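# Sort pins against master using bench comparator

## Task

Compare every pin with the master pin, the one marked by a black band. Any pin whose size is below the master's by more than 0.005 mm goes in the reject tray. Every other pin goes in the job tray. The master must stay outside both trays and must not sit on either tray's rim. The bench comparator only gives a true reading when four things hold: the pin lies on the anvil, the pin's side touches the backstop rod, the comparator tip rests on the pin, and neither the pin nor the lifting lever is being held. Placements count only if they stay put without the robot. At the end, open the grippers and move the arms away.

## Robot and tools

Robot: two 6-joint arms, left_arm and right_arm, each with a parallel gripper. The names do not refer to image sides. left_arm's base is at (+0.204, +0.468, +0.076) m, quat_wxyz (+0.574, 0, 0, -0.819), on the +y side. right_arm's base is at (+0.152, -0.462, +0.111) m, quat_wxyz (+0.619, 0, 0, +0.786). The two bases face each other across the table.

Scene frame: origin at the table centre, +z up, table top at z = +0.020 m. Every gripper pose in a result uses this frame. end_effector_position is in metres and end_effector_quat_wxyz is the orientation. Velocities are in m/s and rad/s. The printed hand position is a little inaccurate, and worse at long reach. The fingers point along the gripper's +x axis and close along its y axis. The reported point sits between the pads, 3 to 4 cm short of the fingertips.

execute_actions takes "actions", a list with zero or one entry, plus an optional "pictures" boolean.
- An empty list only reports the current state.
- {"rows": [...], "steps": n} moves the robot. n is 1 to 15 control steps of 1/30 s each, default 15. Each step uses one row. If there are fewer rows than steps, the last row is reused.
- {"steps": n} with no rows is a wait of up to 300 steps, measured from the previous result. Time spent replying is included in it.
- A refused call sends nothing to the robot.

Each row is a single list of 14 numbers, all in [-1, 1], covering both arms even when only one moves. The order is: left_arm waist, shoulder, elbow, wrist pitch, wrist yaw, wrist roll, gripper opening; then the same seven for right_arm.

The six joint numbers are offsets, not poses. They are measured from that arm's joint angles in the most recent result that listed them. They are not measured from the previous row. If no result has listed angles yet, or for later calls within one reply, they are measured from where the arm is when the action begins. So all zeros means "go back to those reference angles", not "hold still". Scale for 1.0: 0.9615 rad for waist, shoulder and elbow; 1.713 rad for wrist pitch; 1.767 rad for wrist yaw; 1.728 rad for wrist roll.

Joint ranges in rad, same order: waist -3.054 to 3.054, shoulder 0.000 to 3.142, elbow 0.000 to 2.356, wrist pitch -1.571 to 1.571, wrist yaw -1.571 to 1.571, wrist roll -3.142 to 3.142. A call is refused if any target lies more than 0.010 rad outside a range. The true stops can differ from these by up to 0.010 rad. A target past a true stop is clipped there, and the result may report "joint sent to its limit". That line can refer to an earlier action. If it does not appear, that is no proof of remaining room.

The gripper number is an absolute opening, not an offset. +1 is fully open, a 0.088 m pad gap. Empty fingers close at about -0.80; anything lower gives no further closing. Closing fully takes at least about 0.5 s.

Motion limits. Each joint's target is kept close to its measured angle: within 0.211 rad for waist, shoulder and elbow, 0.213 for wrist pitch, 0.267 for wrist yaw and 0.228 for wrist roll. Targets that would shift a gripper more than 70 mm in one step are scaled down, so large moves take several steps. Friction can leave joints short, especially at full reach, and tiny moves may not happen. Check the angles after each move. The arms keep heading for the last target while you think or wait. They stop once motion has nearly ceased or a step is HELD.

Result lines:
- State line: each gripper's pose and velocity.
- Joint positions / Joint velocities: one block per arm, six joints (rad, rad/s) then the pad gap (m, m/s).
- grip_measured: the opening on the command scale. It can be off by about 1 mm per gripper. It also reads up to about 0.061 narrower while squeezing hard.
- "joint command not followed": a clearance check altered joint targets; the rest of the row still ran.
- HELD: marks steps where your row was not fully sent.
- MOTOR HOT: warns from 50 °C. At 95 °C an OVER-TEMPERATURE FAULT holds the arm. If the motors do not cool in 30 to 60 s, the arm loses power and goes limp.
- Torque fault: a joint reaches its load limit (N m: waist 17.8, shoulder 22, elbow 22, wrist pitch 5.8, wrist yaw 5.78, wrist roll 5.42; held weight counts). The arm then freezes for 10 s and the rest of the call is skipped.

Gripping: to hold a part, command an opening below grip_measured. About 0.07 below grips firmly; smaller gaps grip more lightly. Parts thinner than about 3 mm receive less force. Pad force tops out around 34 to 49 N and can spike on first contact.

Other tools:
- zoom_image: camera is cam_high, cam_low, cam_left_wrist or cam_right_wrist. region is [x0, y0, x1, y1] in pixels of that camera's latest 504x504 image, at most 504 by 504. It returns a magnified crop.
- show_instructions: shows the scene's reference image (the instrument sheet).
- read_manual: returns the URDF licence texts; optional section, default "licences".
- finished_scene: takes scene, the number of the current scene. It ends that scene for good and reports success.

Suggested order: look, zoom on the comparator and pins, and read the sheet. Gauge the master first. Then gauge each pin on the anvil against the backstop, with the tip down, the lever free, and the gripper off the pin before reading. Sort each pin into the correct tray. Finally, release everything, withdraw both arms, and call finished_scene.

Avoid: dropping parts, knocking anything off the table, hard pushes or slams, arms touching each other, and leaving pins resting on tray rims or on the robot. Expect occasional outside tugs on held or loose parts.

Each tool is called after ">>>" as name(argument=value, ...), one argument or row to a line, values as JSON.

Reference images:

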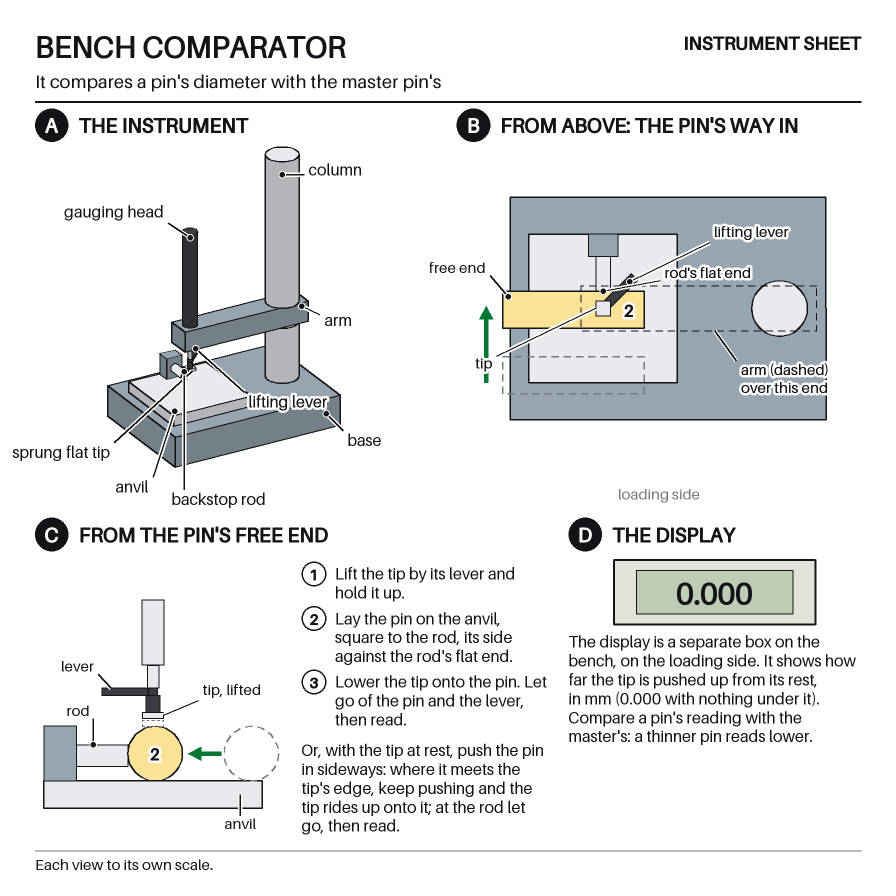

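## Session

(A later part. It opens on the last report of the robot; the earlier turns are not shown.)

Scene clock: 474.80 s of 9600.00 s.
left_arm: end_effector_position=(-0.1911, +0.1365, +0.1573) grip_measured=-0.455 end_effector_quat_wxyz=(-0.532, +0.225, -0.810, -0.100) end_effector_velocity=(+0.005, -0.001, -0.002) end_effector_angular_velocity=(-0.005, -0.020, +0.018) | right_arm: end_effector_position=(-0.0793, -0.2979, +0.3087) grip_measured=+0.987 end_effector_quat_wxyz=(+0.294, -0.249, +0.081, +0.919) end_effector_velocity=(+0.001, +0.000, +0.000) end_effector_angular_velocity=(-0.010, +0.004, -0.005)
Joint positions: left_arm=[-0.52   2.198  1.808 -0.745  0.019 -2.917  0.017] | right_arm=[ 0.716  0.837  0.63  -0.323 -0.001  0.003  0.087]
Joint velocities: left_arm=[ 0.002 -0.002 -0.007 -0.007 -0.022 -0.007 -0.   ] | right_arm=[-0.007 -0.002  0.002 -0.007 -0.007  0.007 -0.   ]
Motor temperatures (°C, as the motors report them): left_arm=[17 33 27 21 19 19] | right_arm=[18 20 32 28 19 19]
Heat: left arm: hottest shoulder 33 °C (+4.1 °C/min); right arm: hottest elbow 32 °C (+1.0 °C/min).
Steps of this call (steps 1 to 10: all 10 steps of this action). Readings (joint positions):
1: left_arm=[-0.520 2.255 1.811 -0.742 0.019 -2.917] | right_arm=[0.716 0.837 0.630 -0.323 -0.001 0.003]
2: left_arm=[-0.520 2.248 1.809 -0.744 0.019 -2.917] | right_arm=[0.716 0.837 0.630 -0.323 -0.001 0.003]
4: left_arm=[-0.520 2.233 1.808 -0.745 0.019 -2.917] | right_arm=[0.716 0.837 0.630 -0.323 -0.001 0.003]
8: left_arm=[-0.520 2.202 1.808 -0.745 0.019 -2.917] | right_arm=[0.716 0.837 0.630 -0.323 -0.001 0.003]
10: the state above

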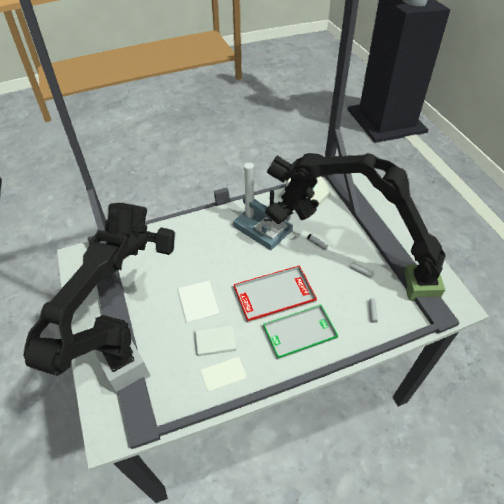

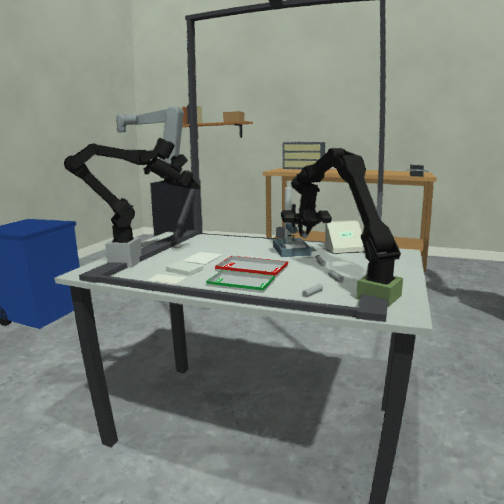

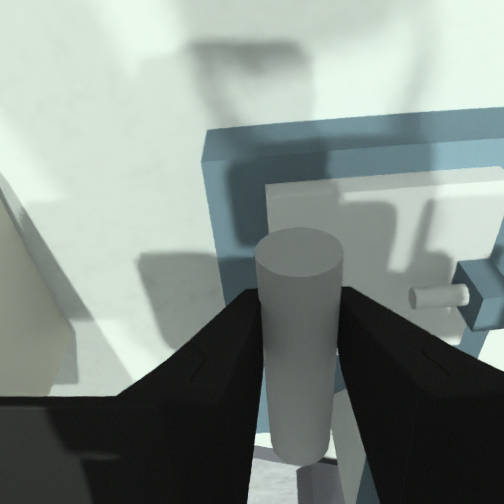

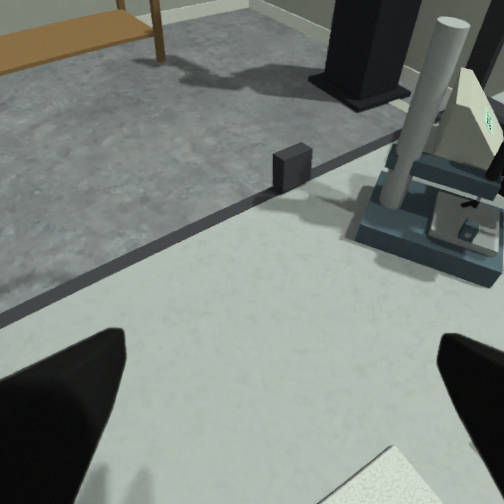

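>>> execute_actions(
  actions=[
    {"rows":[[0,-0.13,-0.2,0.02,0,0,-0.75,0,0,0,0,0,0,1],[0,-0.13,-0.2,0.02,0,0,-0.75,0,0,0,0,0,0,1],[0,-0.13,-0.2,0.02,0,0,-0.75,0,0,0,0,0,0,1],[0,-0.258,-0.424,0.055,0,0,-0.75,0,0,0,0,0,0,1],[0,-0.258,-0.424,0.055,0,0,-0.75,0,0,0,0,0,0,1],[0,-0.3,-0.5,0.07,0,0,-0.75,0,0,0,0,0,0,1],[0,-0.315,-0.523,0.079,0,0,-0.75,0,0,0,0,0,0,1],[0,-0.315,-0.523,0.079,0,0,-0.75,0,0,0,0,0,0,1],[0.15,-0.315,-0.523,0.079,0,-0.05,-0.75,0,0,0,0,0,0,1],[0.3,-0.315,-0.523,0.079,0,-0.1,-0.75,0,0,0,0,0,0,1],[0.53,-0.315,-0.523,0.079,0,-0.1,-0.75,0,0,0,0,0,0,1]],"steps":15},
  ],
  pictures=false,
)

>>> execute_actions(
  actions=[
    {"steps":15},
  ],
)

Scene clock: 487.87 s of 9600.00 s.
left_arm: end_effector_position=(-0.0298, +0.1175, +0.1335) grip_measured=-0.455 end_effector_quat_wxyz=(-0.515, +0.359, -0.738, -0.248) end_effector_velocity=(+0.563, -0.377, +0.001) end_effector_angular_velocity=(+0.014, +0.077, +1.820) | right_arm: end_effector_position=(-0.0793, -0.2979, +0.3087) grip_measured=+0.987 end_effector_quat_wxyz=(+0.294, -0.249, +0.081, +0.919) end_effector_velocity=(-0.000, -0.000, +0.002) end_effector_angular_velocity=(+0.020, +0.001, +0.015)
Joint positions: left_arm=[-0.232  1.92   1.319 -0.617  0.027 -3.059  0.017] | right_arm=[ 0.716  0.837  0.63  -0.323 -0.001  0.003  0.087]
Joint velocities: left_arm=[ 1.604 -0.022 -0.037  0.051 -0.007 -0.227 -0.   ] | right_arm=[-0.002 -0.007 -0.002  0.007 -0.007 -0.022 -0.   ]
Motor temperatures (°C, as the motors report them): left_arm=[17 36 28 21 19 19] | right_arm=[18 20 32 29 19 19]
Heat: left arm: hottest shoulder 36 °C (+5.0 °C/min); right arm: hottest elbow 32 °C (+1.0 °C/min).
Steps of this call (steps 1 to 15: the robot went on to your last target; steps 16 to 90: nothing new was sent; then 9.57 s passed at rest; steps 91 to 105: all 15 steps of this action). Readings (joint positions):
91: left_arm=[-0.520 2.178 1.770 -0.713 0.019 -2.917] | right_arm=[0.716 0.837 0.630 -0.323 -0.001 0.003]
92: left_arm=[-0.520 2.152 1.723 -0.711 0.019 -2.917] | right_arm=[0.716 0.837 0.630 -0.323 -0.001 0.003]
94: left_arm=[-0.520 2.089 1.626 -0.704 0.019 -2.917] | right_arm=[0.716 0.837 0.630 -0.323 -0.001 0.003]
98: left_arm=[-0.520 1.946 1.388 -0.651 0.019 -2.917] | right_arm=[0.716 0.837 0.630 -0.323 -0.001 0.003]
105: the state above

Scene clock: 488.37 s of 9600.00 s.
left_arm: end_effector_position=(+0.0553, +0.0753, +0.1338) grip_measured=-0.455 end_effector_quat_wxyz=(-0.480, +0.450, -0.687, -0.309) end_effector_velocity=(-0.004, +0.001, +0.001) end_effector_angular_velocity=(-0.003, +0.011, -0.003) | right_arm: end_effector_position=(-0.0793, -0.2979, +0.3087) grip_measured=+0.987 end_effector_quat_wxyz=(+0.294, -0.249, +0.081, +0.919) end_effector_velocity=(+0.002, +0.000, -0.002) end_effector_angular_velocity=(-0.002, -0.007, +0.003)
Joint positions: left_arm=[-0.011  1.913  1.31  -0.613  0.014 -3.084  0.017] | right_arm=[ 0.716  0.837  0.63  -0.323 -0.001  0.003  0.087]
Joint velocities: left_arm=[-0.007 -0.002 -0.002  0.007  0.007 -0.007 -0.   ] | right_arm=[-0.007 -0.002 -0.002 -0.007 -0.007 -0.007 -0.   ]
Motor temperatures (°C, as the motors report them): left_arm=[17 36 28 21 19 19] | right_arm=[18 20 32 29 19 19]
Heat: left arm: hottest shoulder 36 °C (+5.1 °C/min); right arm: hottest elbow 32 °C (+1.0 °C/min).
Steps of this call (steps 1 to 15: the robot went on to your last target). Readings (joint positions):
1: left_arm=[-0.178 1.920 1.319 -0.615 0.027 -3.065] | right_arm=[0.716 0.837 0.630 -0.323 -0.001 0.003]
2: left_arm=[-0.125 1.919 1.318 -0.613 0.026 -3.071] | right_arm=[0.716 0.837 0.630 -0.323 -0.001 0.003]
4: left_arm=[-0.039 1.917 1.315 -0.613 0.013 -3.078] | right_arm=[0.716 0.837 0.630 -0.323 -0.001 0.003]
8: left_arm=[0.003 1.913 1.311 -0.613 0.010 -3.083] | right_arm=[0.716 0.837 0.630 -0.323 -0.001 0.003]
15: the state above

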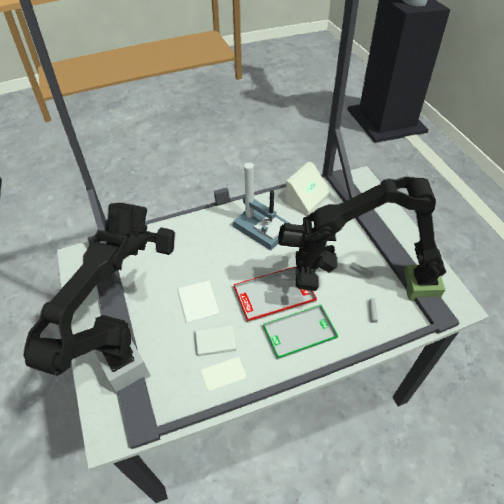

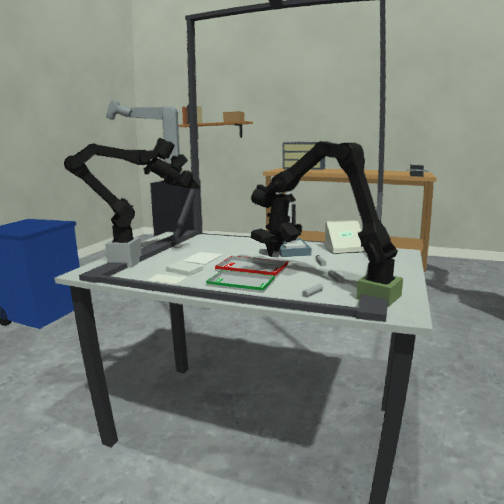

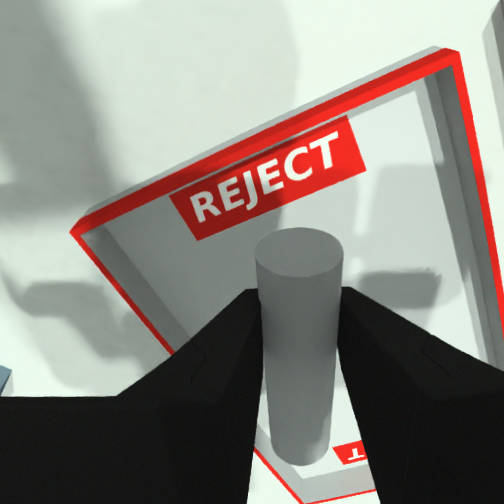

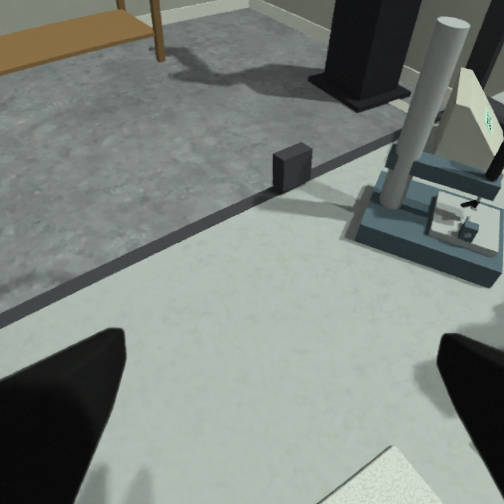

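>>> execute_actions(
  actions=[
    {"rows":[[0.09,0,0,0,0,0,-0.75,0,0,0,0,0,0,1],[0.09,0,0,0,0,0,-0.75,0,0,0,0,0,0,1],[0.09,0.03,-0.04,0.04,0,0,-0.75,0,0,0,0,0,0,1],[0.09,0.05,-0.065,0.066,0,0,-0.75,0,0,0,0,0,0,1],[0.09,0.07,-0.09,0.09,0,0,-0.75,0,0,0,0,0,0,1]],"steps":15},
  ],
)

Scene clock: 496.13 s of 9600.00 s.
left_arm: end_effector_position=(+0.0904, +0.0607, +0.0996) grip_measured=-0.455 end_effector_quat_wxyz=(-0.460, +0.483, -0.670, -0.326) end_effector_velocity=(-0.001, +0.004, -0.006) end_effector_angular_velocity=(+0.022, -0.002, -0.012) | right_arm: end_effector_position=(-0.0793, -0.2979, +0.3087) grip_measured=+0.987 end_effector_quat_wxyz=(+0.294, -0.249, +0.081, +0.919) end_effector_velocity=(+0.001, -0.001, -0.004) end_effector_angular_velocity=(-0.015, -0.004, +0.000)
Joint positions: left_arm=[ 0.08   1.967  1.232 -0.463  0.015 -3.084  0.017] | right_arm=[ 0.716  0.837  0.63  -0.323 -0.001  0.003  0.087]
Joint velocities: left_arm=[-0.002  0.012 -0.002 -0.007  0.007  0.007 -0.   ] | right_arm=[-0.002 -0.002 -0.007 -0.007 -0.007  0.007 -0.   ]
Motor temperatures (°C, as the motors report them): left_arm=[17 35 28 21 19 19] | right_arm=[18 20 32 29 19 19]
Heat: left arm: hottest shoulder 35 °C (+3.0 °C/min); right arm: hottest elbow 32 °C (+0.0 °C/min).
Steps of this call (steps 1 to 15: the robot went on to your last target; steps 16 to 100: nothing new was sent; then 3.93 s passed at rest; steps 101 to 115: all 15 steps of this action). Readings (joint positions):
101: left_arm=[-0.004 1.908 1.300 -0.612 0.020 -3.084] | right_arm=[0.716 0.837 0.630 -0.323 -0.001 0.003]
102: left_arm=[0.011 1.908 1.300 -0.612 0.023 -3.084] | right_arm=[0.716 0.837 0.630 -0.323 -0.001 0.003]
104: left_arm=[0.050 1.918 1.286 -0.569 0.020 -3.084] | right_arm=[0.716 0.837 0.630 -0.323 -0.001 0.003]
108: left_arm=[0.080 1.957 1.246 -0.488 0.015 -3.084] | right_arm=[0.716 0.837 0.630 -0.323 -0.001 0.003]
115: the state above

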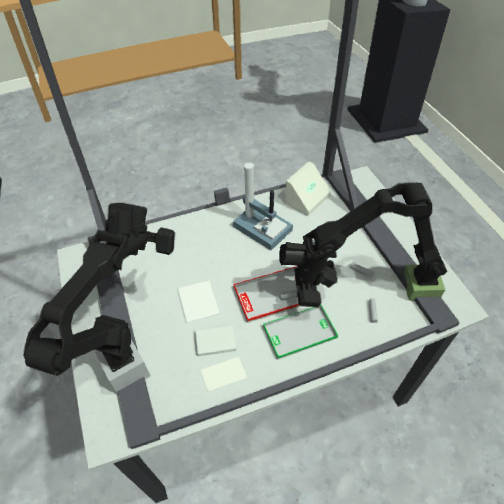

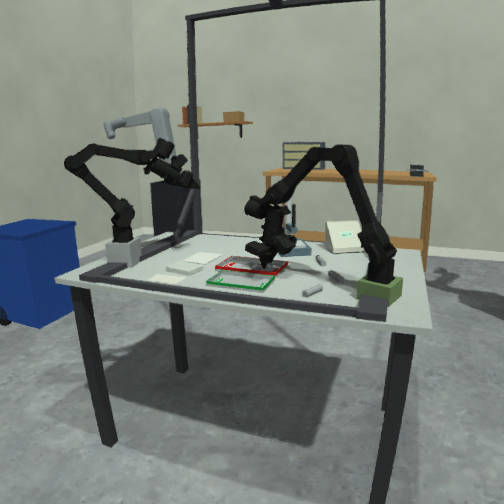

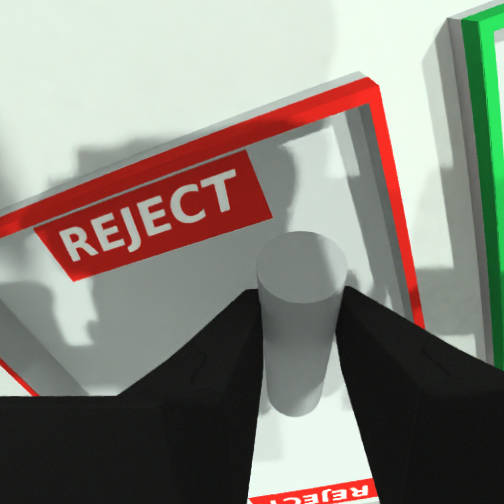

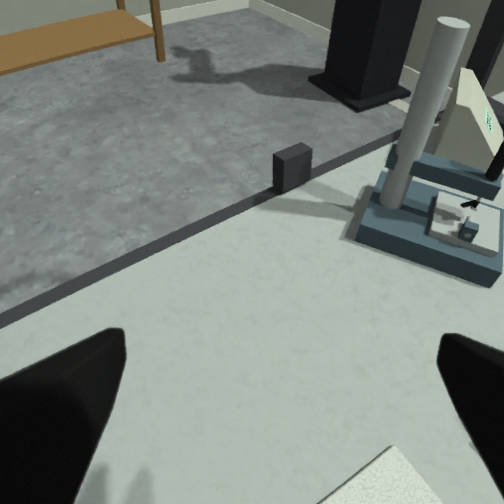

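>>> execute_actions(
  actions=[
    {"rows":[[-0.035,0,0,0,0,0,-0.75,0,0,0,0,0,0,1],[-0.035,0,0,0,0,0,-0.75,0,0,0,0,0,0,1],[-0.035,0.025,-0.025,0.028,0,0,-0.75,0,0,0,0,0,0,1]],"steps":12},
  ],
)

Scene clock: 500.40 s of 9600.00 s.
left_arm: end_effector_position=(+0.0783, +0.0600, +0.0965) grip_measured=-0.455 end_effector_quat_wxyz=(-0.457, +0.479, -0.681, -0.313) end_effector_velocity=(-0.001, +0.003, -0.002) end_effector_angular_velocity=(+0.005, +0.008, +0.001) | right_arm: end_effector_position=(-0.0793, -0.2979, +0.3087) grip_measured=+0.987 end_effector_quat_wxyz=(+0.294, -0.249, +0.081, +0.919) end_effector_velocity=(-0.001, +0.000, -0.000) end_effector_angular_velocity=(+0.004, +0.000, +0.008)
Joint positions: left_arm=[ 0.052  1.975  1.22  -0.42   0.012 -3.084  0.017] | right_arm=[ 0.716  0.837  0.63  -0.323 -0.001  0.003  0.087]
Joint velocities: left_arm=[-0.002 -0.002 -0.012  0.007  0.007 -0.007 -0.   ] | right_arm=[-0.002  0.002 -0.002  0.007 -0.007 -0.007 -0.   ]
Motor temperatures (°C, as the motors report them): left_arm=[17 35 27 21 19 19] | right_arm=[18 20 32 29 19 19]
Heat: left arm: hottest shoulder 35 °C (+3.0 °C/min); right arm: hottest elbow 32 °C (+0.0 °C/min).
Steps of this call (steps 1 to 15: the robot went on to your last target; steps 16 to 90: nothing new was sent; then 0.87 s passed at rest; steps 91 to 102: all 12 steps of this action). Readings (joint positions):
91: left_arm=[0.078 1.968 1.232 -0.463 0.014 -3.084] | right_arm=[0.716 0.837 0.630 -0.323 -0.001 0.003]
92: left_arm=[0.073 1.968 1.232 -0.463 0.012 -3.084] | right_arm=[0.716 0.837 0.630 -0.323 -0.001 0.003]
94: left_arm=[0.061 1.970 1.226 -0.441 0.012 -3.084] | right_arm=[0.716 0.837 0.630 -0.323 -0.001 0.003]
98: left_arm=[0.052 1.975 1.221 -0.423 0.012 -3.084] | right_arm=[0.716 0.837 0.630 -0.323 -0.001 0.003]
102: the state above

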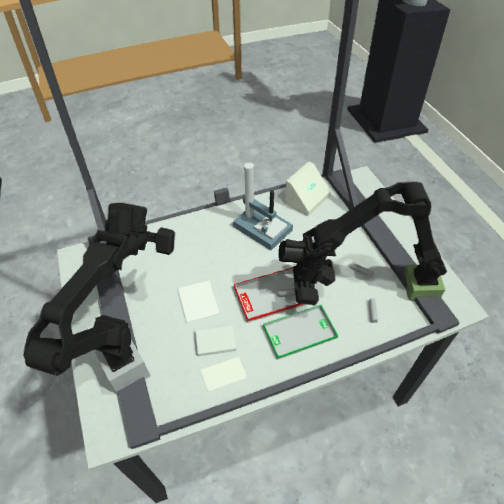

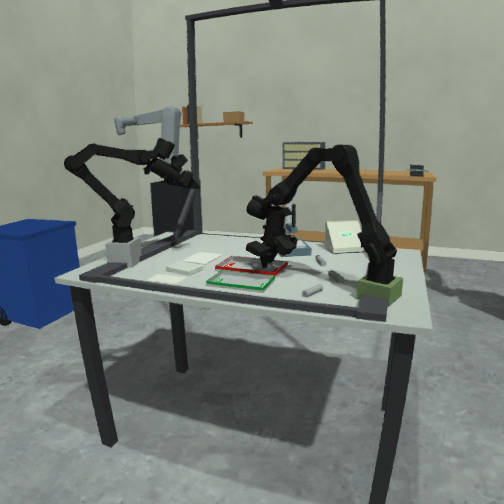

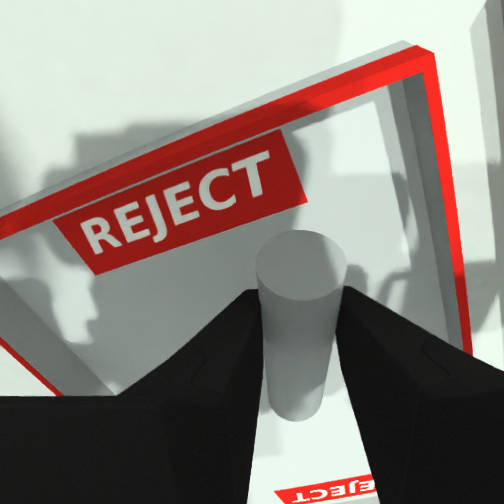

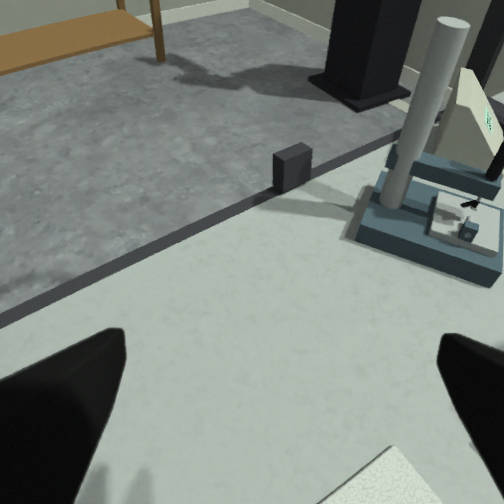

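>>> execute_actions(
  actions=[
    {"rows":[[0,0.015,-0.035,0.02,0,0,-0.75,0,0,0,0,0,0,1]],"steps":10},
  ],
)

Scene clock: 503.13 s of 9600.00 s.
left_arm: end_effector_position=(+0.0784, +0.0604, +0.0923) grip_measured=-0.455 end_effector_quat_wxyz=(-0.454, +0.480, -0.683, -0.311) end_effector_velocity=(+0.003, +0.002, -0.002) end_effector_angular_velocity=(+0.001, -0.004, +0.012) | right_arm: end_effector_position=(-0.0793, -0.2979, +0.3087) grip_measured=+0.987 end_effector_quat_wxyz=(+0.294, -0.249, +0.081, +0.919) end_effector_velocity=(-0.000, -0.003, -0.004) end_effector_angular_velocity=(-0.011, -0.007, +0.020)
Joint positions: left_arm=[ 0.052  1.976  1.199 -0.388  0.012 -3.084  0.017] | right_arm=[ 0.716  0.837  0.63  -0.323 -0.001  0.003  0.087]
Joint velocities: left_arm=[ 0.002 -0.002 -0.012  0.007 -0.007 -0.007 -0.   ] | right_arm=[-0.002 -0.002 -0.007 -0.007 -0.022 -0.007  0.   ]
Motor temperatures (°C, as the motors report them): left_arm=[17 34 27 21 19 19] | right_arm=[18 20 32 29 19 19]
Heat: left arm: hottest shoulder 34 °C (+2.0 °C/min); right arm: hottest elbow 32 °C (+0.0 °C/min).
Steps of this call (steps 1 to 15: the robot went on to your last target; steps 16 to 72: nothing new was sent; steps 73 to 82: all 10 steps of this action). Readings (joint positions):
73: left_arm=[0.052 1.975 1.215 -0.412 0.012 -3.084] | right_arm=[0.716 0.837 0.630 -0.323 -0.001 0.003]
74: left_arm=[0.052 1.975 1.210 -0.403 0.012 -3.084] | right_arm=[0.716 0.837 0.630 -0.323 -0.001 0.003]
76: left_arm=[0.052 1.975 1.203 -0.393 0.012 -3.084] | right_arm=[0.716 0.837 0.630 -0.323 -0.001 0.003]
80: left_arm=[0.052 1.976 1.199 -0.388 0.012 -3.084] | right_arm=[0.716 0.837 0.630 -0.323 -0.001 0.003]
82: the state above

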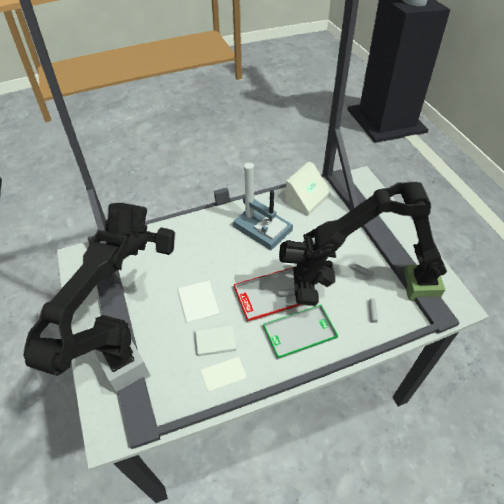

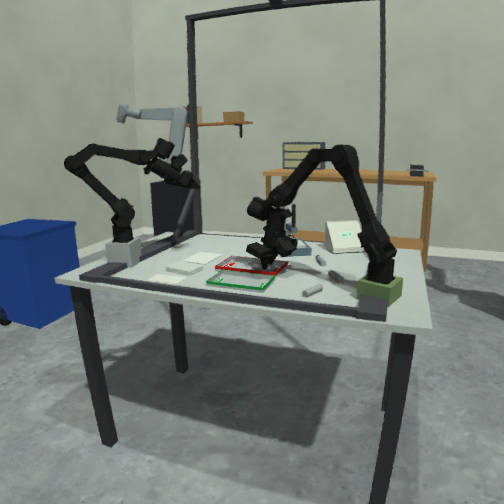

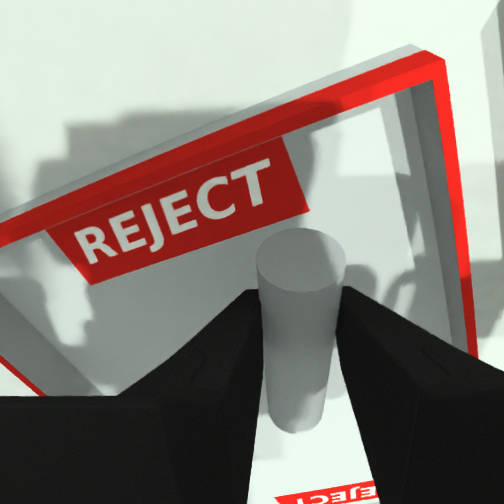

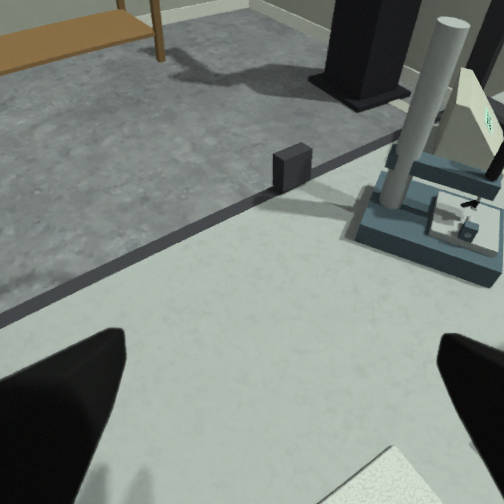

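>>> execute_actions(
  actions=[
    {"rows":[[0,0.03,-0.01,0.01,0,0,-0.75,0,0,0,0,0,0,1],[0,0.03,-0.01,0.01,0,0,-0.75,0,0,0,0,0,0,1],[0,0.03,-0.01,0.01,0,0,-0.75,0,0,0,0,0,0,1],[0,0.03,-0.01,0.01,0,0,-0.75,0,0,0,0,0,0,1],[0,0.03,-0.01,0.01,0,0,-0.75,0,0,0,0,0,0,1],[0,0.03,-0.01,0.01,0,0,-0.2,0,0,0,0,0,0,1]],"steps":15},
  ],
)

Scene clock: 507.93 s of 9600.00 s.
left_arm: end_effector_position=(+0.0783, +0.0599, +0.0850) grip_measured=-0.212 end_effector_quat_wxyz=(-0.456, +0.479, -0.682, -0.313) end_effector_velocity=(+0.001, +0.002, -0.002) end_effector_angular_velocity=(+0.011, -0.007, +0.007) | right_arm: end_effector_position=(-0.0793, -0.2979, +0.3087) grip_measured=+0.987 end_effector_quat_wxyz=(+0.294, -0.249, +0.081, +0.919) end_effector_velocity=(-0.001, -0.003, +0.000) end_effector_angular_velocity=(-0.005, +0.001, +0.020)
Joint positions: left_arm=[ 0.052  1.995  1.197 -0.374  0.012 -3.084  0.029] | right_arm=[ 0.716  0.837  0.63  -0.323 -0.001  0.003  0.087]
Joint velocities: left_arm=[-0.002  0.002 -0.002 -0.007 -0.007 -0.007  0.006] | right_arm=[-0.002 -0.002  0.002 -0.007 -0.022 -0.007 -0.   ]
Motor temperatures (°C, as the motors report them): left_arm=[17 34 27 21 19 19] | right_arm=[18 20 32 29 19 19]
Heat: left arm: hottest shoulder 34 °C (+2.0 °C/min); right arm: hottest elbow 32 °C (+0.0 °C/min).
Steps of this call (steps 1 to 15: the robot went on to your last target; steps 16 to 90: nothing new was sent; then 1.30 s passed at rest; steps 91 to 105: all 15 steps of this action). Readings (joint positions):
91: left_arm=[0.052 1.978 1.198 -0.386 0.012 -3.084] | right_arm=[0.716 0.837 0.630 -0.323 -0.001 0.003]
92: left_arm=[0.052 1.980 1.198 -0.382 0.012 -3.084] | right_arm=[0.716 0.837 0.630 -0.323 -0.001 0.003]
94: left_arm=[0.052 1.985 1.198 -0.377 0.012 -3.084] | right_arm=[0.716 0.837 0.630 -0.323 -0.001 0.003]
98: left_arm=[0.052 1.992 1.198 -0.374 0.012 -3.084] | right_arm=[0.716 0.837 0.630 -0.323 -0.001 0.003]
105: the state above

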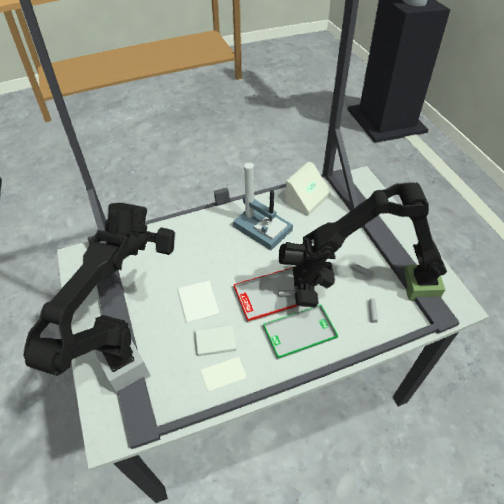

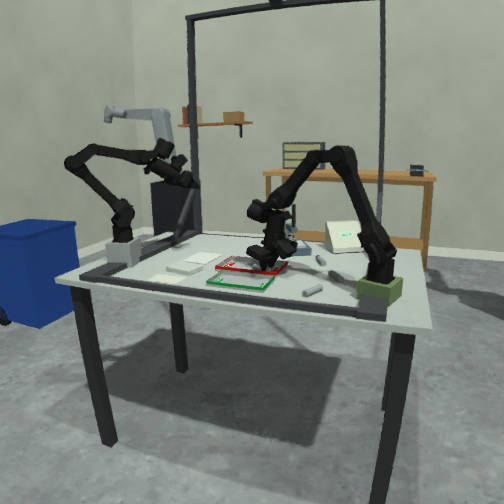

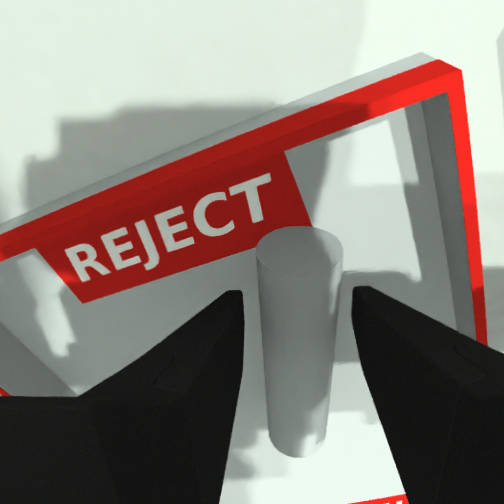

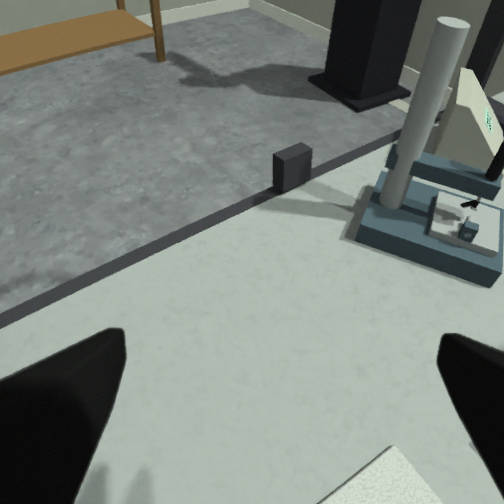

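>>> execute_actions(
  actions=[
    {"rows":[[0,-0.06,0,-0.03,0,0,-0.2,0,0,0,0,0,0,1],[0,-0.12,0,-0.06,0,0,-0.2,0,0,0,0,0,0,1],[0,-0.18,0,-0.09,0,0,-0.2,0,0,0,0,0,0,1],[0,-0.18,0,-0.09,0,0,-0.2,0,0,0,0,0,0,1],[0,-0.3,-0.1,-0.1,0,0,0.2,0,0,0,0,0,0,1],[-0.1,-0.45,-0.25,-0.12,0,0,0.2,0,0,0,0,0,0,1],[-0.25,-0.6,-0.4,-0.13,0,0,0.2,0,0,0,0,0,0,1],[-0.4,-0.7,-0.5,-0.14,0,0,0.2,0,0,0,0,0,0,1],[-0.574,-0.787,-0.567,-0.14,0,0,0.2,0,0,0,0,0,0,1]],"steps":15},
  ],
  pictures=false,
)

>>> execute_actions(
  actions=[
    {"steps":15},
  ],
)

Scene clock: 519.10 s of 9600.00 s.
left_arm: end_effector_position=(+0.0190, +0.2696, +0.1412) grip_measured=+0.192 end_effector_quat_wxyz=(-0.531, +0.310, -0.760, -0.210) end_effector_velocity=(-0.089, +0.578, -0.015) end_effector_angular_velocity=(+0.051, +0.059, -1.660) | right_arm: end_effector_position=(-0.0793, -0.2979, +0.3087) grip_measured=+0.987 end_effector_quat_wxyz=(+0.294, -0.249, +0.081, +0.919) end_effector_velocity=(+0.000, -0.001, -0.003) end_effector_angular_velocity=(-0.005, -0.011, +0.008)
Joint positions: left_arm=[-0.398  1.344  0.736 -0.609  0.011 -3.084  0.048] | right_arm=[ 0.716  0.837  0.63  -0.323 -0.001  0.003  0.087]
Joint velocities: left_arm=[-1.639 -1.521 -1.204 -0.315  0.081 -0.007  0.003] | right_arm=[-0.002  0.002 -0.002 -0.007 -0.007 -0.007 -0.   ]
Motor temperatures (°C, as the motors report them): left_arm=[17 33 26 21 19 19] | right_arm=[18 20 32 29 19 19]
Heat: left arm: hottest shoulder 33 °C (+0.0 °C/min); right arm: hottest elbow 32 °C (+0.0 °C/min).
Steps of this call (steps 1 to 15: the robot went on to your last target; steps 16 to 90: nothing new was sent; then 7.67 s passed at rest; steps 91 to 105: all 15 steps of this action). Readings (joint positions):
91: left_arm=[0.052 1.990 1.197 -0.378 0.012 -3.084] | right_arm=[0.716 0.837 0.630 -0.323 -0.001 0.003]
92: left_arm=[0.052 1.975 1.197 -0.404 0.012 -3.084] | right_arm=[0.716 0.837 0.630 -0.323 -0.001 0.003]
94: left_arm=[0.052 1.917 1.192 -0.482 0.012 -3.084] | right_arm=[0.716 0.837 0.630 -0.323 -0.001 0.003]
98: left_arm=[-0.016 1.695 1.063 -0.547 0.006 -3.084] | right_arm=[0.716 0.837 0.630 -0.323 -0.001 0.003]
105: the state above

Scene clock: 519.60 s of 9600.00 s.
left_arm: end_effector_position=(+0.0146, +0.3025, +0.1410) grip_measured=+0.198 end_effector_quat_wxyz=(-0.534, +0.272, -0.779, -0.183) end_effector_velocity=(+0.000, +0.003, -0.001) end_effector_angular_velocity=(+0.008, -0.003, -0.012) | right_arm: end_effector_position=(-0.0793, -0.2979, +0.3087) grip_measured=+0.987 end_effector_quat_wxyz=(+0.294, -0.249, +0.081, +0.919) end_effector_velocity=(+0.002, -0.003, -0.003) end_effector_angular_velocity=(+0.003, -0.023, +0.020)
Joint positions: left_arm=[-0.497  1.245  0.661 -0.616  0.015 -3.084  0.049] | right_arm=[ 0.716  0.837  0.63  -0.323 -0.001  0.003  0.087]
Joint velocities: left_arm=[-0.002 -0.002 -0.002 -0.007  0.007  0.007  0.   ] | right_arm=[ 0.002 -0.007 -0.002 -0.022 -0.007 -0.022  0.   ]
Motor temperatures (°C, as the motors report them): left_arm=[17 33 26 21 19 19] | right_arm=[18 20 32 29 19 19]
Heat: left arm: hottest shoulder 33 °C (+0.0 °C/min); right arm: hottest elbow 32 °C (+0.0 °C/min).
Steps of this call (steps 1 to 15: the robot went on to your last target). Readings (joint positions):
1: left_arm=[-0.443 1.303 0.705 -0.616 0.015 -3.084] | right_arm=[0.716 0.837 0.630 -0.323 -0.001 0.003]
2: left_arm=[-0.469 1.277 0.686 -0.617 0.015 -3.084] | right_arm=[0.716 0.837 0.630 -0.323 -0.001 0.003]
4: left_arm=[-0.487 1.257 0.671 -0.617 0.015 -3.084] | right_arm=[0.716 0.837 0.630 -0.323 -0.001 0.003]
8: left_arm=[-0.495 1.247 0.663 -0.616 0.015 -3.084] | right_arm=[0.716 0.837 0.630 -0.323 -0.001 0.003]
15: the state above

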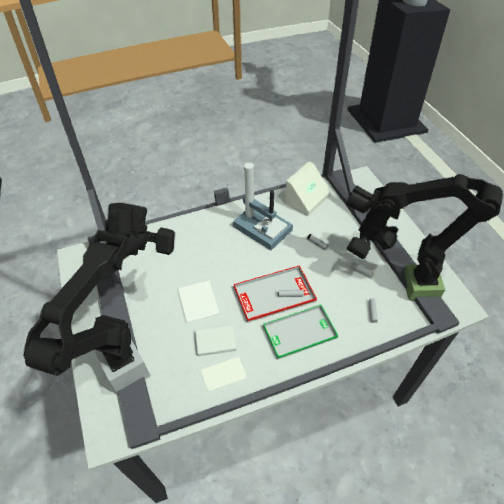

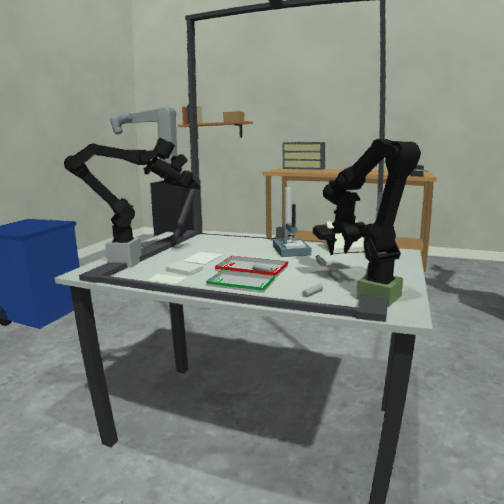

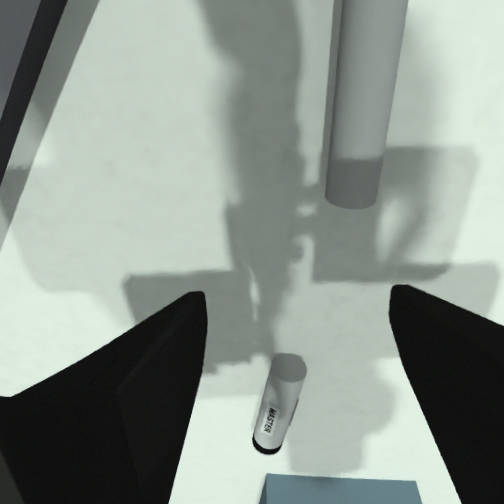

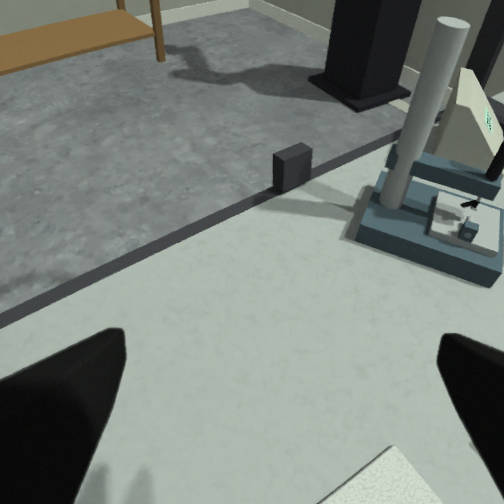

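>>> execute_actions(
  actions=[
    {"rows":[[0.04,-0.1,-0.12,0.02,0,0,0.2,0,0,0,0,0,0,1],[0.08,-0.182,-0.22,0.04,0,0,0.2,0,0,0,0,0,0,1],[0.08,-0.182,-0.284,0.057,0,0,0.2,0,0,0,0,0,0,1]],"steps":15},
  ],
)

Scene clock: 526.83 s of 9600.00 s.
left_arm: end_effector_position=(+0.0623, +0.3251, +0.1009) grip_measured=+0.198 end_effector_quat_wxyz=(-0.527, +0.301, -0.769, -0.202) end_effector_velocity=(+0.004, +0.002, -0.000) end_effector_angular_velocity=(-0.004, -0.021, +0.007) | right_arm: end_effector_position=(-0.0793, -0.2979, +0.3087) grip_measured=+0.987 end_effector_quat_wxyz=(+0.294, -0.249, +0.081, +0.919) end_effector_velocity=(-0.002, -0.005, -0.002) end_effector_angular_velocity=(-0.024, +0.008, +0.025)
Joint positions: left_arm=[-0.423  1.075  0.396 -0.521  0.015 -3.084  0.049] | right_arm=[ 0.716  0.837  0.63  -0.323 -0.001  0.003  0.087]
Joint velocities: left_arm=[-0.007 -0.012 -0.002 -0.022 -0.022 -0.007 -0.   ] | right_arm=[-0.002 -0.002 -0.002 -0.007 -0.037  0.007 -0.   ]
Motor temperatures (°C, as the motors report them): left_arm=[17 31 26 21 19 19] | right_arm=[18 20 33 29 19 19]
Heat: left arm: hottest shoulder 31 °C (-2.0 °C/min); right arm: hottest elbow 33 °C (+1.0 °C/min).
Steps of this call (steps 1 to 15: the robot went on to your last target; steps 16 to 90: nothing new was sent; then 3.73 s passed at rest; steps 91 to 105: all 15 steps of this action). Readings (joint positions):
91: left_arm=[-0.493 1.230 0.643 -0.597 0.015 -3.084] | right_arm=[0.716 0.837 0.630 -0.323 -0.001 0.003]
92: left_arm=[-0.477 1.192 0.602 -0.572 0.015 -3.084] | right_arm=[0.716 0.837 0.630 -0.323 -0.001 0.003]
94: left_arm=[-0.442 1.109 0.496 -0.557 0.015 -3.084] | right_arm=[0.716 0.837 0.630 -0.323 -0.001 0.003]
98: left_arm=[-0.426 1.087 0.399 -0.535 0.015 -3.084] | right_arm=[0.716 0.837 0.630 -0.323 -0.001 0.003]
105: the state above

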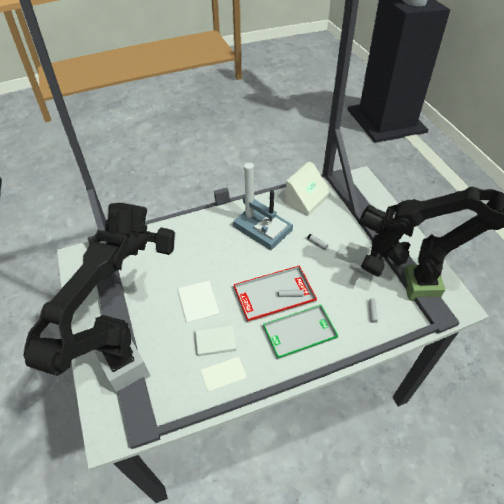

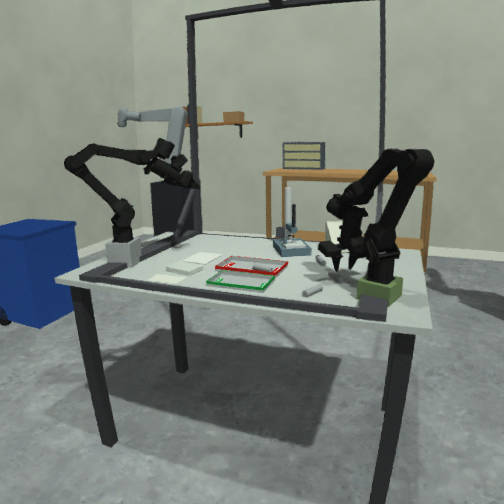

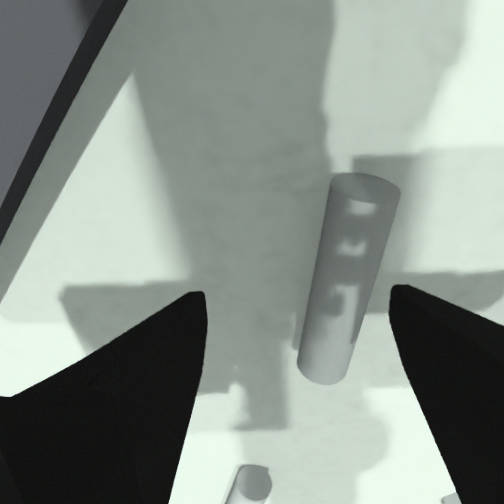

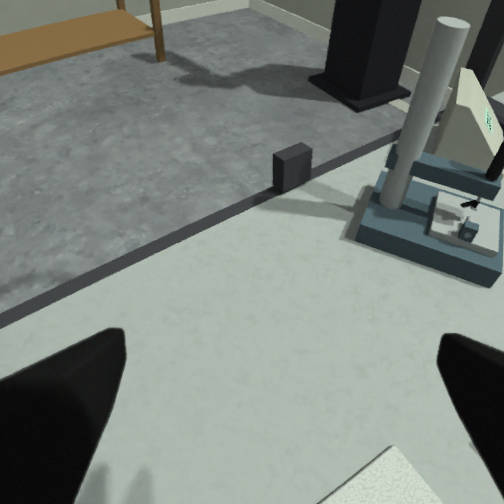

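>>> execute_actions(
  actions=[
    {"rows":[[0.06,0,0,0,0,0.075,0.2,0,0,0,0,0,0,1],[0.06,0,0,0,0,0.075,0.2,0,0,0,0,0,0,1],[0.06,0,0,0,0,0.075,0.2,0,0,0,0,0,0,1],[0.06,0.01,-0.03,0.025,0,0.075,0.2,0,0,0,0,0,0,1]],"steps":12},
  ],
)

Scene clock: 533.93 s of 9600.00 s.
left_arm: end_effector_position=(+0.0692, +0.3169, +0.0970) grip_measured=+0.198 end_effector_quat_wxyz=(-0.535, +0.290, -0.776, -0.167) end_effector_velocity=(+0.001, +0.000, -0.001) end_effector_angular_velocity=(-0.012, -0.009, -0.020) | right_arm: end_effector_position=(-0.0793, -0.2979, +0.3087) grip_measured=+0.987 end_effector_quat_wxyz=(+0.294, -0.249, +0.081, +0.919) end_effector_velocity=(+0.004, +0.001, -0.005) end_effector_angular_velocity=(-0.005, -0.024, -0.010)
Joint positions: left_arm=[-0.369  1.081  0.377 -0.483  0.017 -2.961  0.049] | right_arm=[ 0.716  0.837  0.63  -0.323 -0.001  0.003  0.087]
Joint velocities: left_arm=[-0.002 -0.002 -0.007  0.007 -0.007  0.022 -0.   ] | right_arm=[-0.007 -0.002 -0.002 -0.022  0.007 -0.007 -0.   ]
Motor temperatures (°C, as the motors report them): left_arm=[17 30 26 21 19 19] | right_arm=[18 20 33 29 19 19]
Heat: left arm: hottest shoulder 30 °C (-3.0 °C/min); right arm: hottest elbow 33 °C (+1.0 °C/min).
Steps of this call (steps 1 to 15: the robot went on to your last target; steps 16 to 90: nothing new was sent; then 3.70 s passed at rest; steps 91 to 102: all 12 steps of this action). Readings (joint positions):
91: left_arm=[-0.415 1.075 0.396 -0.521 0.017 -3.057] | right_arm=[0.716 0.837 0.630 -0.323 -0.001 0.003]
92: left_arm=[-0.398 1.075 0.396 -0.521 0.017 -3.023] | right_arm=[0.716 0.837 0.630 -0.323 -0.001 0.003]
94: left_arm=[-0.380 1.075 0.393 -0.513 0.017 -2.988] | right_arm=[0.716 0.837 0.630 -0.323 -0.001 0.003]
98: left_arm=[-0.371 1.080 0.379 -0.489 0.017 -2.965] | right_arm=[0.716 0.837 0.630 -0.323 -0.001 0.003]
102: the state above

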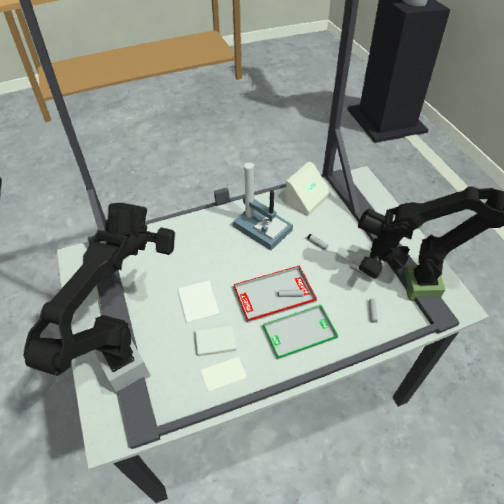

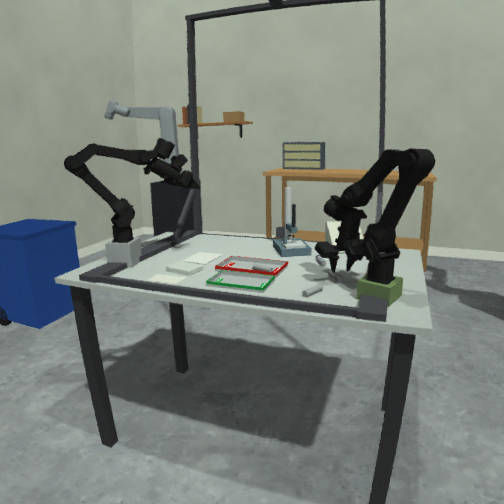

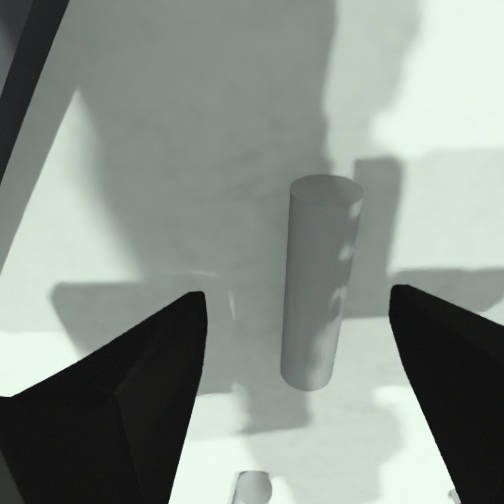

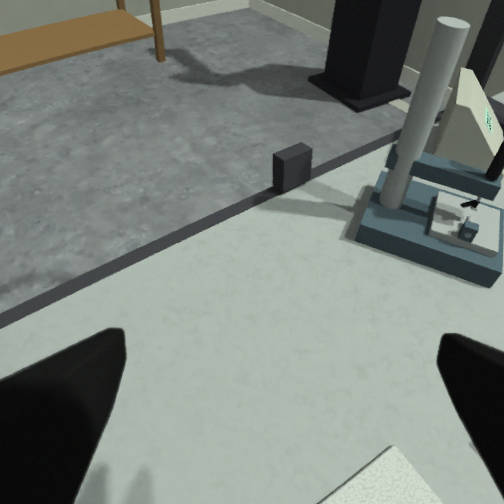

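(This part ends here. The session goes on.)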